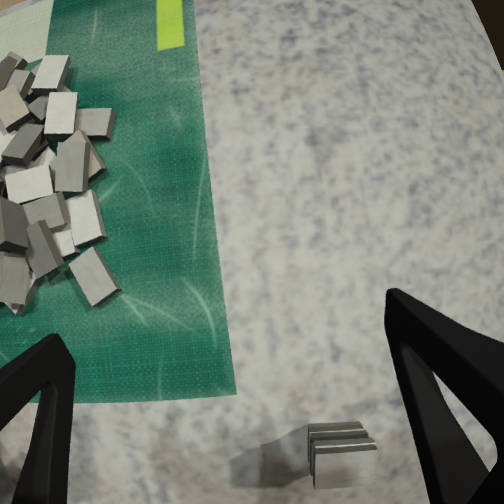

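Request:
execute_actions:
  actions:
    - {"rows": [[-1.185,2.233,1.741,-1.082,0,1.865,0.26, 0.0,1.2,1.1,-0.8,0.0,0.0,1],[-1.185,2.233,1.741,-1.082,0,1.865,0.36, 0.0,1.2,1.1,-0.8,0.0,0.0,1],[-1.185,2.233,1.75,-1.09,0,1.865,0.48, 0.0,1.2,1.1,-0.8,0.0,0.0,1],[-1.185,2.225,1.765,-1.10,0,1.865,0.62, 0.0,1.2,1.1,-0.8,0.0,0.0,1],[-1.185,2.212,1.778,-1.115,0,1.865,0.76, 0.0,1.2,1.1,-0.8,0.0,0.0,1],[-1.185,2.205,1.79,-1.132,0,1.865,0.88, 0.0,1.2,1.1,-0.8,0.0,0.0,1],[-1.185,2.2,1.802,-1.15,0,1.865,0.95, 0.0,1.2,1.1,-0.8,0.0,0.0,1],[-1.185,2.195,1.814,-1.168,0,1.865,0.95, 0.0,1.2,1.1,-0.8,0.0,0.0,1],[-1.185,2.19,1.826,-1.186,0,1.865,0.95, 0.0,1.2,1.1,-0.8,0.0,0.0,1],[-1.185,2.185,1.838,-1.202,0,1.865,0.95, 0.0,1.2,1.1,-0.8,0.0,0.0,1],[-1.185,2.178,1.848,-1.215,0,1.865,0.95, 0.0,1.2,1.1,-0.8,0.0,0.0,1],[-1.185,2.168,1.855,-1.222,0,1.865,0.95, 0.0,1.2,1.1,-0.8,0.0,0.0,1],[-1.185,2.155,1.858,-1.225,0,1.86,0.95, 0.0,1.2,1.1,-0.8,0.0,0.0,1],[-1.185,2.138,1.858,-1.22,0,1.84,0.95, 0.0,1.2,1.1,-0.8,0.0,0.0,1],[-1.185,2.118,1.85,-1.2,0,1.80,0.95, 0.0,1.2,1.1,-0.8,0.0,0.0,1]], "steps": 15}
  pictures: false

Request:
execute_actions:
  actions:
    - {"rows": [[-1.188,2.095,1.83,-1.16,0.005,1.74,0.92, 0.0,1.2,1.1,-0.8,0.0,0.0,1],[-1.192,2.07,1.80,-1.11,0.012,1.67,0.88, 0.0,1.2,1.1,-0.8,0.0,0.0,1],[-1.196,2.043,1.765,-1.055,0.02,1.60,0.84, 0.0,1.2,1.1,-0.8,0.0,0.0,1],[-1.2,2.016,1.725,-0.995,0.028,1.53,0.8, 0.0,1.2,1.1,-0.8,0.0,0.0,1],[-1.204,1.989,1.68,-0.93,0.036,1.46,0.76, 0.0,1.2,1.1,-0.8,0.0,0.0,1],[-1.208,1.962,1.635,-0.865,0.044,1.39,0.72, 0.0,1.2,1.1,-0.8,0.0,0.0,1],[-1.212,1.935,1.59,-0.80,0.052,1.32,0.68, 0.0,1.2,1.1,-0.8,0.0,0.0,1],[-1.216,1.908,1.543,-0.735,0.06,1.25,0.64, 0.0,1.2,1.1,-0.8,0.0,0.0,1],[-1.22,1.882,1.495,-0.67,0.068,1.18,0.6, 0.0,1.2,1.1,-0.8,0.0,0.0,1],[-1.224,1.856,1.447,-0.605,0.076,1.11,0.56, 0.0,1.2,1.1,-0.8,0.0,0.0,1],[-1.228,1.831,1.398,-0.54,0.084,1.04,0.52, 0.0,1.2,1.1,-0.8,0.0,0.0,1],[-1.232,1.807,1.349,-0.475,0.092,0.97,0.48, 0.0,1.2,1.1,-0.8,0.0,0.0,1],[-1.236,1.784,1.30,-0.41,0.1,0.90,0.45, 0.0,1.2,1.1,-0.8,0.0,0.0,1],[-1.24,1.762,1.25,-0.345,0.108,0.83,0.42, 0.0,1.2,1.1,-0.8,0.0,0.0,1],[-1.244,1.74,1.2,-0.28,0.116,0.76,0.4, 0.0,1.2,1.1,-0.8,0.0,0.0,1]], "steps": 15}
  pictures: false

Request:
execute_actions:
  actions:
    - {"rows": [[-1.249,1.718,1.14,-0.205,0.125,0.69,0.4, 0.0,1.2,1.1,-0.8,0.0,0.0,1],[-1.254,1.697,1.08,-0.13,0.134,0.62,0.4, 0.0,1.2,1.1,-0.8,0.0,0.0,1],[-1.259,1.677,1.02,-0.055,0.143,0.55,0.4, 0.0,1.2,1.1,-0.8,0.0,0.0,1],[-1.264,1.658,0.96,0.02,0.152,0.48,0.4, 0.0,1.2,1.1,-0.8,0.0,0.0,1],[-1.269,1.64,0.90,0.095,0.16,0.42,0.4, 0.0,1.2,1.1,-0.8,0.0,0.0,1],[-1.274,1.623,0.84,0.17,0.168,0.36,0.4, 0.0,1.2,1.1,-0.8,0.0,0.0,1],[-1.278,1.607,0.78,0.245,0.176,0.31,0.4, 0.0,1.2,1.1,-0.8,0.0,0.0,1],[-1.282,1.592,0.72,0.32,0.183,0.265,0.4, 0.0,1.2,1.1,-0.8,0.0,0.0,1],[-1.285,1.578,0.66,0.39,0.19,0.225,0.4, 0.0,1.2,1.1,-0.8,0.0,0.0,1],[-1.288,1.566,0.60,0.455,0.196,0.19,0.4, 0.0,1.2,1.1,-0.8,0.0,0.0,1],[-1.291,1.555,0.545,0.51,0.201,0.16,0.4, 0.0,1.2,1.1,-0.8,0.0,0.0,1],[-1.293,1.546,0.495,0.555,0.205,0.14,0.4, 0.0,1.2,1.1,-0.8,0.0,0.0,1],[-1.294,1.539,0.45,0.59,0.208,0.125,0.4, 0.0,1.2,1.1,-0.8,0.0,0.0,1],[-1.295,1.533,0.415,0.61,0.21,0.115,0.4, 0.0,1.2,1.1,-0.8,0.0,0.0,1],[-1.295,1.53,0.395,0.62,0.21,0.111,0.4, 0.0,1.2,1.1,-0.8,0.0,0.0,1]], "steps": 15}
  pictures: false

Request:
execute_actions:
  actions:
    - {"steps": 18}

Scene clock: 277.40 s of 4800.00 s.
left_arm: end_effector_position=(+0.2020, -0.0065, +0.0560) grip_measured=+0.948 end_effector_quat_wxyz=(+0.015, +0.988, +0.154, +0.011) | right_arm: end_effector_position=(+0.3116, -0.3206, +0.2110) grip_measured=+1.000 end_effector_quat_wxyz=(+0.338, -0.013, +0.941, -0.002)
Joint positions: left_arm=[-1.189  2.184  1.823 -1.173 -0.008  1.85   0.092] | right_arm=[-0.005  1.199  1.111 -0.793  0.012 -0.005  0.094]
Joint velocities: left_arm=[-0.012 -0.486 -0.002 -0.037 -0.022 -0.3    0.   ] | right_arm=[-0.007 -0.012  0.007 -0.007 -0.037  0.007  0.   ]
Joint torques (N m, as the arm reports them, + toward a larger angle): left_arm=[  0.17 -12.92   8.36   0.31   0.07  -0.08] | right_arm=[ 0.46 -3.53  5.27  1.24 -0.13  0.06]
Steps of this call (steps 1 to 15: the robot went on to your last target; steps 16 to 90: nothing new was sent; then 38.90 s passed at rest; steps 91 to 105: all 15 steps of this action). Readings (joint positions):
91: left_arm=[-1.189 2.234 1.749 -1.076 -0.008 1.860] | right_arm=[-0.005 1.199 1.111 -0.793 0.012 -0.005]
92: left_arm=[-1.189 2.234 1.749 -1.076 -0.008 1.860] | right_arm=[-0.005 1.199 1.111 -0.793 0.012 -0.005]
94: left_arm=[-1.189 2.234 1.749 -1.077 -0.008 1.860] | right_arm=[-0.005 1.199 1.111 -0.793 0.012 -0.005]
98: left_arm=[-1.189 2.234 1.764 -1.107 -0.008 1.860] | right_arm=[-0.005 1.199 1.111 -0.793 0.012 -0.005]
105: the state above

Scene clock: 277.90 s of 4800.00 s.
left_arm: end_effector_position=(+0.1838, -0.0361, +0.0930) grip_measured=+0.412 end_effector_quat_wxyz=(+0.257, +0.837, +0.482, -0.029) | right_arm: end_effector_position=(+0.3116, -0.3206, +0.2110) grip_measured=+1.000 end_effector_quat_wxyz=(+0.338, -0.013, +0.941, -0.002)
Joint positions: left_arm=[-1.229  1.803  1.293 -0.543  0.07   1.056  0.066] | right_arm=[-0.005  1.199  1.111 -0.793  0.012 -0.005  0.094]
Joint velocities: left_arm=[-0.125 -0.579 -1.487  1.795  0.139 -1.927 -0.022] | right_arm=[-0.002  0.007 -0.002  0.051  0.022 -0.022  0.   ]
Joint torques (N m, as the arm reports them, + toward a larger angle): left_arm=[-0.6  -9.64  6.7   1.21  0.2  -0.06] | right_arm=[ 0.45 -3.52  5.32  1.23 -0.15  0.06]
Steps of this call (steps 1 to 15: all 15 steps of this action). Readings (joint positions):
1: left_arm=[-1.189 2.165 1.823 -1.173 -0.008 1.832] | right_arm=[-0.005 1.199 1.111 -0.793 0.012 -0.005]
2: left_arm=[-1.189 2.145 1.820 -1.166 -0.007 1.805] | right_arm=[-0.005 1.199 1.111 -0.793 0.012 -0.005]
4: left_arm=[-1.189 2.089 1.787 -1.116 -0.002 1.726] | right_arm=[-0.005 1.199 1.111 -0.793 0.012 -0.005]
8: left_arm=[-1.195 1.962 1.639 -0.943 0.018 1.510] | right_arm=[-0.005 1.199 1.111 -0.793 0.012 -0.005]
15: the state above

Scene clock: 278.40 s of 4800.00 s.
left_arm: end_effector_position=(+0.1074, +0.0100, +0.0329) grip_measured=+0.402 end_effector_quat_wxyz=(+0.352, +0.578, +0.692, -0.252) | right_arm: end_effector_position=(+0.3116, -0.3206, +0.2110) grip_measured=+1.000 end_effector_quat_wxyz=(+0.338, -0.013, +0.941, -0.002)
Joint positions: left_arm=[-1.286  1.566  0.451  0.425  0.184  0.226  0.066] | right_arm=[-0.005  1.199  1.111 -0.793  0.012 -0.005  0.094]
Joint velocities: left_arm=[-0.022 -0.139 -1.111  1.004  0.168 -0.769 -0.001] | right_arm=[-0.022  0.012  0.002 -0.022 -0.007 -0.037  0.   ]
Joint torques (N m, as the arm reports them, + toward a larger angle): left_arm=[-0.58 -6.51  6.43  1.99  0.1  -0.09] | right_arm=[ 0.46 -3.53  5.3   1.23 -0.14  0.06]
Steps of this call (steps 1 to 15: all 15 steps of this action). Readings (joint positions):
1: left_arm=[-1.233 1.782 1.241 -0.480 0.078 0.987] | right_arm=[-0.005 1.199 1.111 -0.793 0.012 -0.005]
2: left_arm=[-1.238 1.761 1.185 -0.414 0.086 0.919] | right_arm=[-0.005 1.199 1.111 -0.793 0.012 -0.005]
4: left_arm=[-1.246 1.717 1.070 -0.276 0.103 0.781] | right_arm=[-0.005 1.199 1.111 -0.793 0.012 -0.005]
8: left_arm=[-1.266 1.643 0.831 0.009 0.137 0.523] | right_arm=[-0.005 1.199 1.111 -0.793 0.012 -0.005]
15: the state above

Scene clock: 279.00 s of 4800.00 s.
left_arm: end_effector_position=(+0.1071, +0.0040, +0.0512) grip_measured=+0.402 end_effector_quat_wxyz=(+0.386, +0.531, +0.692, -0.300) | right_arm: end_effector_position=(+0.3116, -0.3206, +0.2110) grip_measured=+1.000 end_effector_quat_wxyz=(+0.338, -0.013, +0.941, -0.002)
Joint positions: left_arm=[-1.287  1.553  0.39   0.602  0.201  0.118  0.066] | right_arm=[-0.005  1.199  1.111 -0.793  0.012 -0.005  0.094]
Joint velocities: left_arm=[ 0.007 -0.002 -0.002  0.007 -0.037 -0.037  0.   ] | right_arm=[-0.007 -0.017 -0.002 -0.022 -0.037  0.022  0.   ]
Joint torques (N m, as the arm reports them, + toward a larger angle): left_arm=[-0.95 -6.22  5.93  1.91  0.18 -0.05] | right_arm=[ 0.45 -3.5   5.32  1.23 -0.13  0.06]
Steps of this call (steps 1 to 18: the robot went on to your last target). Readings (joint positions):
1: left_arm=[-1.287 1.562 0.421 0.452 0.188 0.204] | right_arm=[-0.005 1.199 1.111 -0.793 0.012 -0.005]
2: left_arm=[-1.287 1.562 0.402 0.470 0.191 0.186] | right_arm=[-0.005 1.199 1.111 -0.793 0.012 -0.005]
4: left_arm=[-1.287 1.562 0.390 0.500 0.195 0.161] | right_arm=[-0.005 1.199 1.111 -0.793 0.012 -0.005]
8: left_arm=[-1.287 1.556 0.390 0.564 0.198 0.135] | right_arm=[-0.005 1.199 1.111 -0.793 0.012 -0.005]
18: the state above
camera_calibration (this result's frames):
cam_left_wrist: T_world_to_cam=[[-0.953708, -0.300282, 0.0165018, 0.11081], [-0.274585, 0.847087, -0.455023, 0.0977725], [0.122657, -0.43849, -0.890327, 0.13941], [0, 0, 0, 1]] pos_world=[0.115428, 0.0115822, 0.16678]
cam_right_wrist: T_world_to_cam=[[-0.111822, -0.993264, -0.030366, -0.288121], [-0.987861, 0.114426, -0.105058, 0.396338], [0.107825, 0.0182496, -0.994002, 0.28673], [0, 0, 0, 1]] pos_world=[0.328392, -0.336764, 0.317899]

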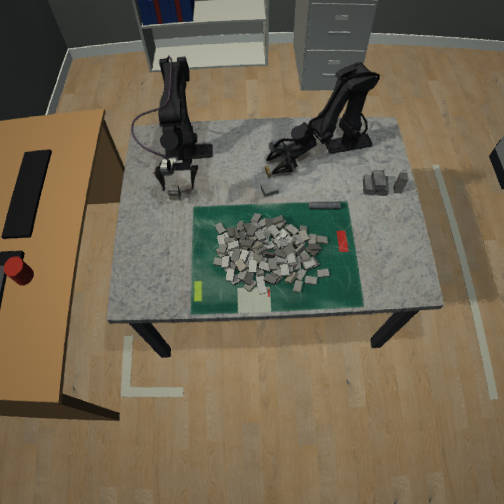

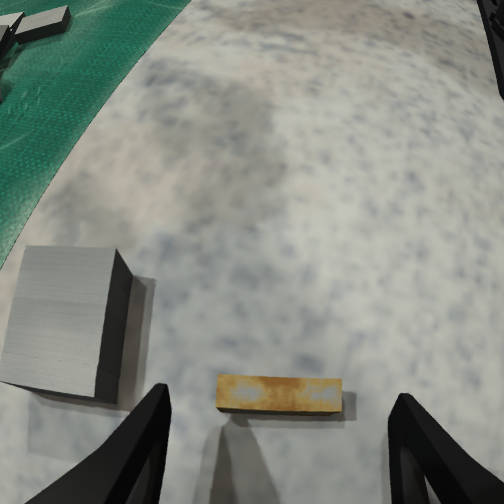

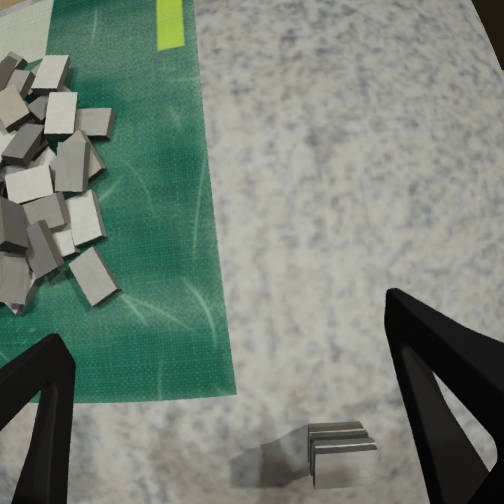

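Request:
execute_actions:
  actions:
    - {"rows": [[-1.297,1.545,0.39,0.635,0.208,0.111,0.4, 0.0,1.2,1.1,-0.8,0.0,0.0,1],[-1.299,1.553,0.386,0.65,0.208,0.111,0.4, 0.0,1.2,1.1,-0.8,0.0,0.0,1],[-1.301,1.558,0.383,0.665,0.208,0.111,0.4, 0.0,1.2,1.1,-0.8,0.0,0.0,1],[-1.303,1.566,0.381,0.68,0.208,0.111,0.4, 0.0,1.2,1.1,-0.8,0.0,0.0,1],[-1.303,1.575,0.379,0.694,0.208,0.111,0.4, 0.0,1.2,1.1,-0.8,0.0,0.0,1],[-1.303,1.585,0.377,0.708,0.208,0.111,0.4, 0.0,1.2,1.1,-0.8,0.0,0.0,1],[-1.303,1.595,0.375,0.722,0.208,0.111,0.4, 0.0,1.2,1.1,-0.8,0.0,0.0,1],[-1.303,1.605,0.373,0.736,0.208,0.111,0.4, 0.0,1.2,1.1,-0.8,0.0,0.0,1],[-1.303,1.615,0.371,0.75,0.208,0.111,0.4, 0.0,1.2,1.1,-0.8,0.0,0.0,1],[-1.303,1.625,0.369,0.763,0.208,0.111,0.4, 0.0,1.2,1.1,-0.8,0.0,0.0,1],[-1.303,1.635,0.367,0.776,0.208,0.111,0.4, 0.0,1.2,1.1,-0.8,0.0,0.0,1],[-1.303,1.645,0.365,0.789,0.208,0.111,0.4, 0.0,1.2,1.1,-0.8,0.0,0.0,1],[-1.303,1.655,0.363,0.802,0.208,0.111,0.4, 0.0,1.2,1.1,-0.8,0.0,0.0,1],[-1.303,1.665,0.361,0.815,0.208,0.111,0.4, 0.0,1.2,1.1,-0.8,0.0,0.0,1],[-1.303,1.675,0.36,0.828,0.208,0.111,0.4, 0.0,1.2,1.1,-0.8,0.0,0.0,1]], "steps": 15}
  pictures: false

Request:
execute_actions:
  actions:
    - {"rows": [[-1.303,1.685,0.359,0.841,0.208,0.111,0.4, 0.0,1.2,1.1,-0.8,0.0,0.0,1],[-1.303,1.695,0.358,0.854,0.208,0.111,0.4, 0.0,1.2,1.1,-0.8,0.0,0.0,1],[-1.303,1.705,0.357,0.866,0.208,0.111,0.4, 0.0,1.2,1.1,-0.8,0.0,0.0,1],[-1.303,1.715,0.356,0.877,0.208,0.111,0.4, 0.0,1.2,1.1,-0.8,0.0,0.0,1],[-1.303,1.724,0.355,0.887,0.208,0.111,0.4, 0.0,1.2,1.1,-0.8,0.0,0.0,1],[-1.303,1.733,0.354,0.895,0.208,0.111,0.4, 0.0,1.2,1.1,-0.8,0.0,0.0,1],[-1.303,1.741,0.354,0.9,0.208,0.111,0.4, 0.0,1.2,1.1,-0.8,0.0,0.0,1],[-1.303,1.749,0.354,0.902,0.208,0.111,0.4, 0.0,1.2,1.1,-0.8,0.0,0.0,1],[-1.303,1.756,0.354,0.902,0.208,0.111,0.4, 0.0,1.2,1.1,-0.8,0.0,0.0,1],[-1.303,1.762,0.354,0.902,0.208,0.111,0.4, 0.0,1.2,1.1,-0.8,0.0,0.0,1],[-1.303,1.767,0.354,0.902,0.208,0.111,0.4, 0.0,1.2,1.1,-0.8,0.0,0.0,1],[-1.303,1.772,0.354,0.902,0.208,0.111,0.4, 0.0,1.2,1.1,-0.8,0.0,0.0,1],[-1.303,1.775,0.354,0.902,0.208,0.111,0.4, 0.0,1.2,1.1,-0.8,0.0,0.0,1],[-1.303,1.778,0.354,0.902,0.208,0.111,0.4, 0.0,1.2,1.1,-0.8,0.0,0.0,1],[-1.303,1.779,0.354,0.902,0.208,0.111,0.4, 0.0,1.2,1.1,-0.8,0.0,0.0,1]], "steps": 15}
  pictures: false

Request:
execute_actions:
  actions:
    - {"steps": 10}

Scene clock: 297.27 s of 4800.00 s.
left_arm: end_effector_position=(+0.1085, -0.0049, +0.0462) grip_measured=+0.402 end_effector_quat_wxyz=(+0.405, +0.528, +0.679, -0.312) | right_arm: end_effector_position=(+0.3116, -0.3206, +0.2110) grip_measured=+1.000 end_effector_quat_wxyz=(+0.338, -0.013, +0.941, -0.002)
Joint positions: left_arm=[-1.294  1.647  0.377  0.761  0.202  0.117  0.066] | right_arm=[-0.005  1.199  1.111 -0.793  0.012 -0.005  0.094]
Joint velocities: left_arm=[ 0.012  0.3   -0.085  0.33  -0.022  0.022  0.001] | right_arm=[-0.017 -0.007 -0.007 -0.007 -0.11  -0.037  0.   ]
Joint torques (N m, as the arm reports them, + toward a larger angle): left_arm=[-0.91 -3.86  4.21  1.9   0.14 -0.09] | right_arm=[ 0.48 -3.52  5.3   1.22 -0.13  0.06]
Steps of this call (steps 1 to 15: the robot went on to your last target; steps 16 to 90: nothing new was sent; then 14.77 s passed at rest; steps 91 to 105: all 15 steps of this action). Readings (joint positions):
91: left_arm=[-1.287 1.553 0.390 0.606 0.201 0.117] | right_arm=[-0.005 1.199 1.111 -0.793 0.012 -0.005]
92: left_arm=[-1.287 1.553 0.390 0.609 0.201 0.117] | right_arm=[-0.005 1.199 1.111 -0.793 0.012 -0.005]
94: left_arm=[-1.288 1.553 0.390 0.623 0.201 0.117] | right_arm=[-0.005 1.199 1.111 -0.793 0.012 -0.005]
98: left_arm=[-1.294 1.574 0.390 0.674 0.202 0.117] | right_arm=[-0.005 1.199 1.111 -0.793 0.012 -0.005]
105: the state above

Scene clock: 297.77 s of 4800.00 s.
left_arm: end_effector_position=(+0.1092, -0.0063, +0.0257) grip_measured=+0.402 end_effector_quat_wxyz=(+0.402, +0.529, +0.681, -0.310) | right_arm: end_effector_position=(+0.3116, -0.3206, +0.2110) grip_measured=+1.000 end_effector_quat_wxyz=(+0.338, -0.013, +0.941, -0.002)
Joint positions: left_arm=[-1.294  1.764  0.369  0.878  0.202  0.117  0.066] | right_arm=[-0.005  1.199  1.111 -0.793  0.012 -0.005  0.094]
Joint velocities: left_arm=[-0.007  0.081  0.002  0.022  0.037 -0.081  0.   ] | right_arm=[ 0.007  0.002 -0.002 -0.081 -0.037 -0.037  0.   ]
Joint torques (N m, as the arm reports them, + toward a larger angle): left_arm=[-0.95 -4.57  3.51  1.96  0.16 -0.1 ] | right_arm=[ 0.46 -3.52  5.26  1.23 -0.13  0.06]
Steps of this call (steps 1 to 15: all 15 steps of this action). Readings (joint positions):
1: left_arm=[-1.294 1.657 0.374 0.773 0.202 0.117] | right_arm=[-0.005 1.199 1.111 -0.793 0.012 -0.005]
2: left_arm=[-1.294 1.668 0.372 0.784 0.202 0.117] | right_arm=[-0.005 1.199 1.111 -0.793 0.012 -0.005]
4: left_arm=[-1.294 1.688 0.370 0.808 0.202 0.117] | right_arm=[-0.005 1.199 1.111 -0.793 0.012 -0.005]
8: left_arm=[-1.294 1.724 0.369 0.850 0.202 0.117] | right_arm=[-0.005 1.199 1.111 -0.793 0.012 -0.005]
15: the state above

Scene clock: 298.10 s of 4800.00 s.
left_arm: end_effector_position=(+0.1095, -0.0068, +0.0259) grip_measured=+0.402 end_effector_quat_wxyz=(+0.403, +0.528, +0.680, -0.311) | right_arm: end_effector_position=(+0.3116, -0.3206, +0.2110) grip_measured=+1.000 end_effector_quat_wxyz=(+0.338, -0.013, +0.941, -0.002)
Joint positions: left_arm=[-1.294  1.768  0.369  0.885  0.202  0.117  0.066] | right_arm=[-0.005  1.199  1.111 -0.793  0.012 -0.005  0.094]
Joint velocities: left_arm=[ 0.012 -0.012 -0.002  0.022  0.037 -0.007  0.   ] | right_arm=[-0.007  0.012  0.002 -0.051 -0.081  0.037  0.   ]
Joint torques (N m, as the arm reports them, + toward a larger angle): left_arm=[-0.83 -4.26  3.27  1.98  0.15 -0.07] | right_arm=[ 0.49 -3.51  5.3   1.23 -0.13  0.07]
Steps of this call (steps 1 to 10: the robot went on to your last target). Readings (joint positions):
1: left_arm=[-1.294 1.766 0.369 0.878 0.202 0.117] | right_arm=[-0.005 1.199 1.111 -0.793 0.012 -0.005]
2: left_arm=[-1.294 1.767 0.369 0.879 0.202 0.117] | right_arm=[-0.005 1.199 1.111 -0.793 0.012 -0.005]
4: left_arm=[-1.294 1.768 0.369 0.881 0.202 0.117] | right_arm=[-0.005 1.199 1.111 -0.793 0.012 -0.005]
8: left_arm=[-1.294 1.768 0.369 0.884 0.202 0.117] | right_arm=[-0.005 1.199 1.111 -0.793 0.012 -0.005]
10: the state above
camera_calibration (this result's frames):
cam_left_wrist: T_world_to_cam=[[-0.956033, -0.293096, 0.00983599, 0.110791], [-0.259234, 0.828951, -0.495619, 0.0952886], [0.13711, -0.476378, -0.868484, 0.109493], [0, 0, 0, 1]] pos_world=[0.11561, 0.00564298, 0.14123]
cam_right_wrist: T_world_to_cam=[[-0.111822, -0.993264, -0.030366, -0.288121], [-0.987861, 0.114426, -0.105058, 0.396338], [0.107825, 0.0182496, -0.994002, 0.28673], [0, 0, 0, 1]] pos_world=[0.328392, -0.336764, 0.317899]

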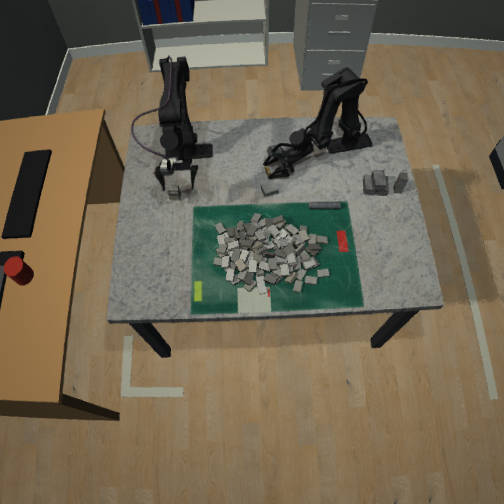

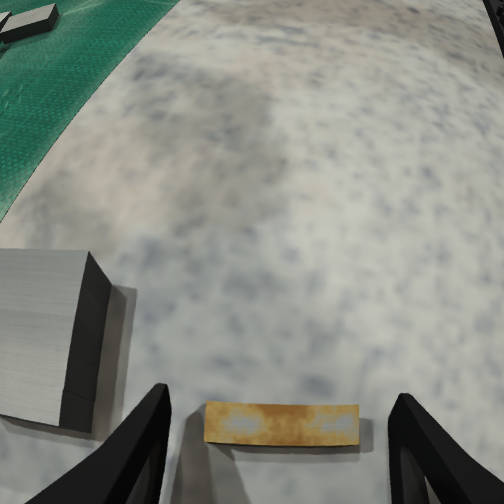

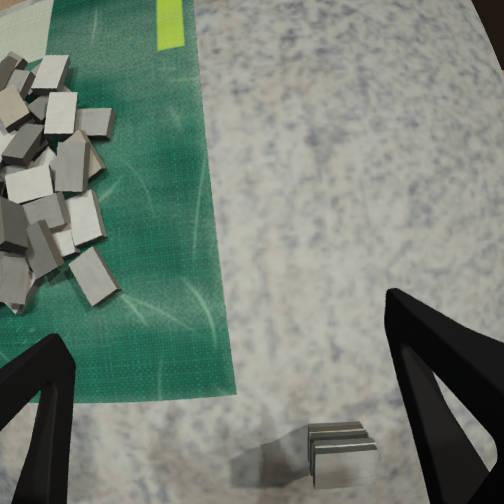

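Request:
execute_actions:
  actions:
    - {"rows": [[-1.303,1.782,0.352,0.902,0.208,0.111,0.38, 0.0,1.2,1.1,-0.8,0.0,0.0,1],[-1.303,1.785,0.35,0.902,0.208,0.111,0.35, 0.0,1.2,1.1,-0.8,0.0,0.0,1],[-1.303,1.788,0.348,0.902,0.208,0.111,0.31, 0.0,1.2,1.1,-0.8,0.0,0.0,1],[-1.303,1.791,0.346,0.902,0.208,0.111,0.27, 0.0,1.2,1.1,-0.8,0.0,0.0,1],[-1.303,1.794,0.345,0.902,0.208,0.111,0.23, 0.0,1.2,1.1,-0.8,0.0,0.0,1],[-1.303,1.796,0.345,0.902,0.208,0.111,0.19, 0.0,1.2,1.1,-0.8,0.0,0.0,1],[-1.303,1.798,0.345,0.902,0.208,0.111,0.15, 0.0,1.2,1.1,-0.8,0.0,0.0,1]], "steps": 15}

Scene clock: 306.60 s of 4800.00 s.
left_arm: end_effector_position=(+0.1071, -0.0022, +0.0166) grip_measured=+0.152 end_effector_quat_wxyz=(+0.393, +0.531, +0.685, -0.306) | right_arm: end_effector_position=(+0.3116, -0.3206, +0.2110) grip_measured=+1.000 end_effector_quat_wxyz=(+0.338, -0.013, +0.941, -0.002)
Joint positions: left_arm=[-1.294  1.787  0.358  0.891  0.202  0.116  0.054] | right_arm=[-0.005  1.199  1.111 -0.793  0.012 -0.005  0.094]
Joint velocities: left_arm=[ 0.002 -0.007  0.012  0.051 -0.007  0.022 -0.   ] | right_arm=[ 0.012 -0.012  0.002 -0.051 -0.125 -0.037  0.   ]
Joint torques (N m, as the arm reports them, + toward a larger angle): left_arm=[-0.77 -4.36  3.4   1.86  0.18 -0.11] | right_arm=[ 0.45 -3.51  5.33  1.23 -0.13  0.05]
Steps of this call (steps 1 to 15: the robot went on to your last target; steps 16 to 90: nothing new was sent; then 5.00 s passed at rest; steps 91 to 105: all 15 steps of this action). Readings (joint positions):
91: left_arm=[-1.294 1.768 0.369 0.886 0.202 0.117] | right_arm=[-0.005 1.199 1.111 -0.793 0.012 -0.005]
92: left_arm=[-1.294 1.768 0.369 0.886 0.202 0.117] | right_arm=[-0.005 1.199 1.111 -0.793 0.012 -0.005]
94: left_arm=[-1.294 1.769 0.369 0.887 0.202 0.117] | right_arm=[-0.005 1.199 1.111 -0.793 0.012 -0.005]
98: left_arm=[-1.294 1.783 0.366 0.891 0.202 0.116] | right_arm=[-0.005 1.199 1.111 -0.793 0.012 -0.005]
105: the state above
camera_calibration (this result's frames):
cam_left_wrist: T_world_to_cam=[[-0.955832, -0.293544, 0.0147616, 0.109827], [-0.265143, 0.839505, -0.474269, 0.0866091], [0.126826, -0.457235, -0.880256, 0.105266], [0, 0, 0, 1]] pos_world=[0.114589, 0.00766147, 0.132116]
cam_right_wrist: T_world_to_cam=[[-0.111822, -0.993264, -0.030366, -0.288121], [-0.987861, 0.114426, -0.105058, 0.396338], [0.107825, 0.0182496, -0.994002, 0.28673], [0, 0, 0, 1]] pos_world=[0.328392, -0.336764, 0.317899]

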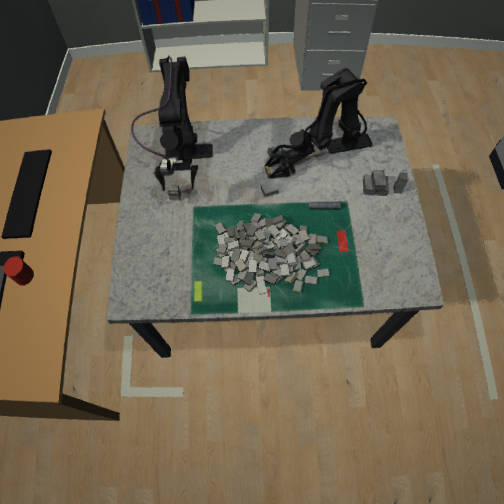

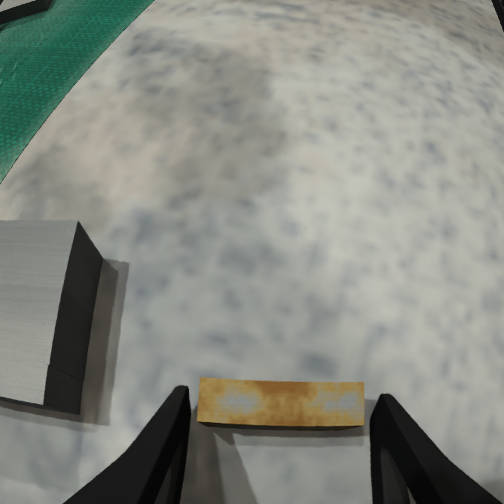

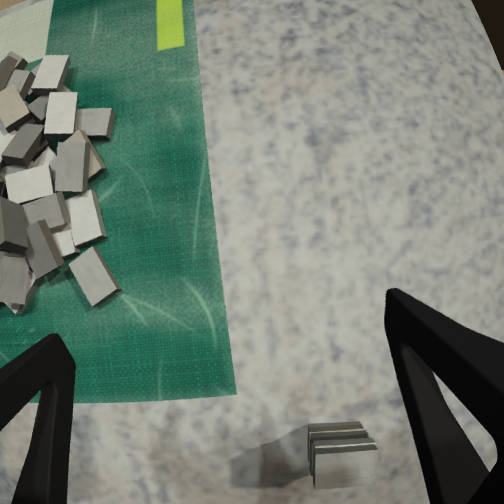

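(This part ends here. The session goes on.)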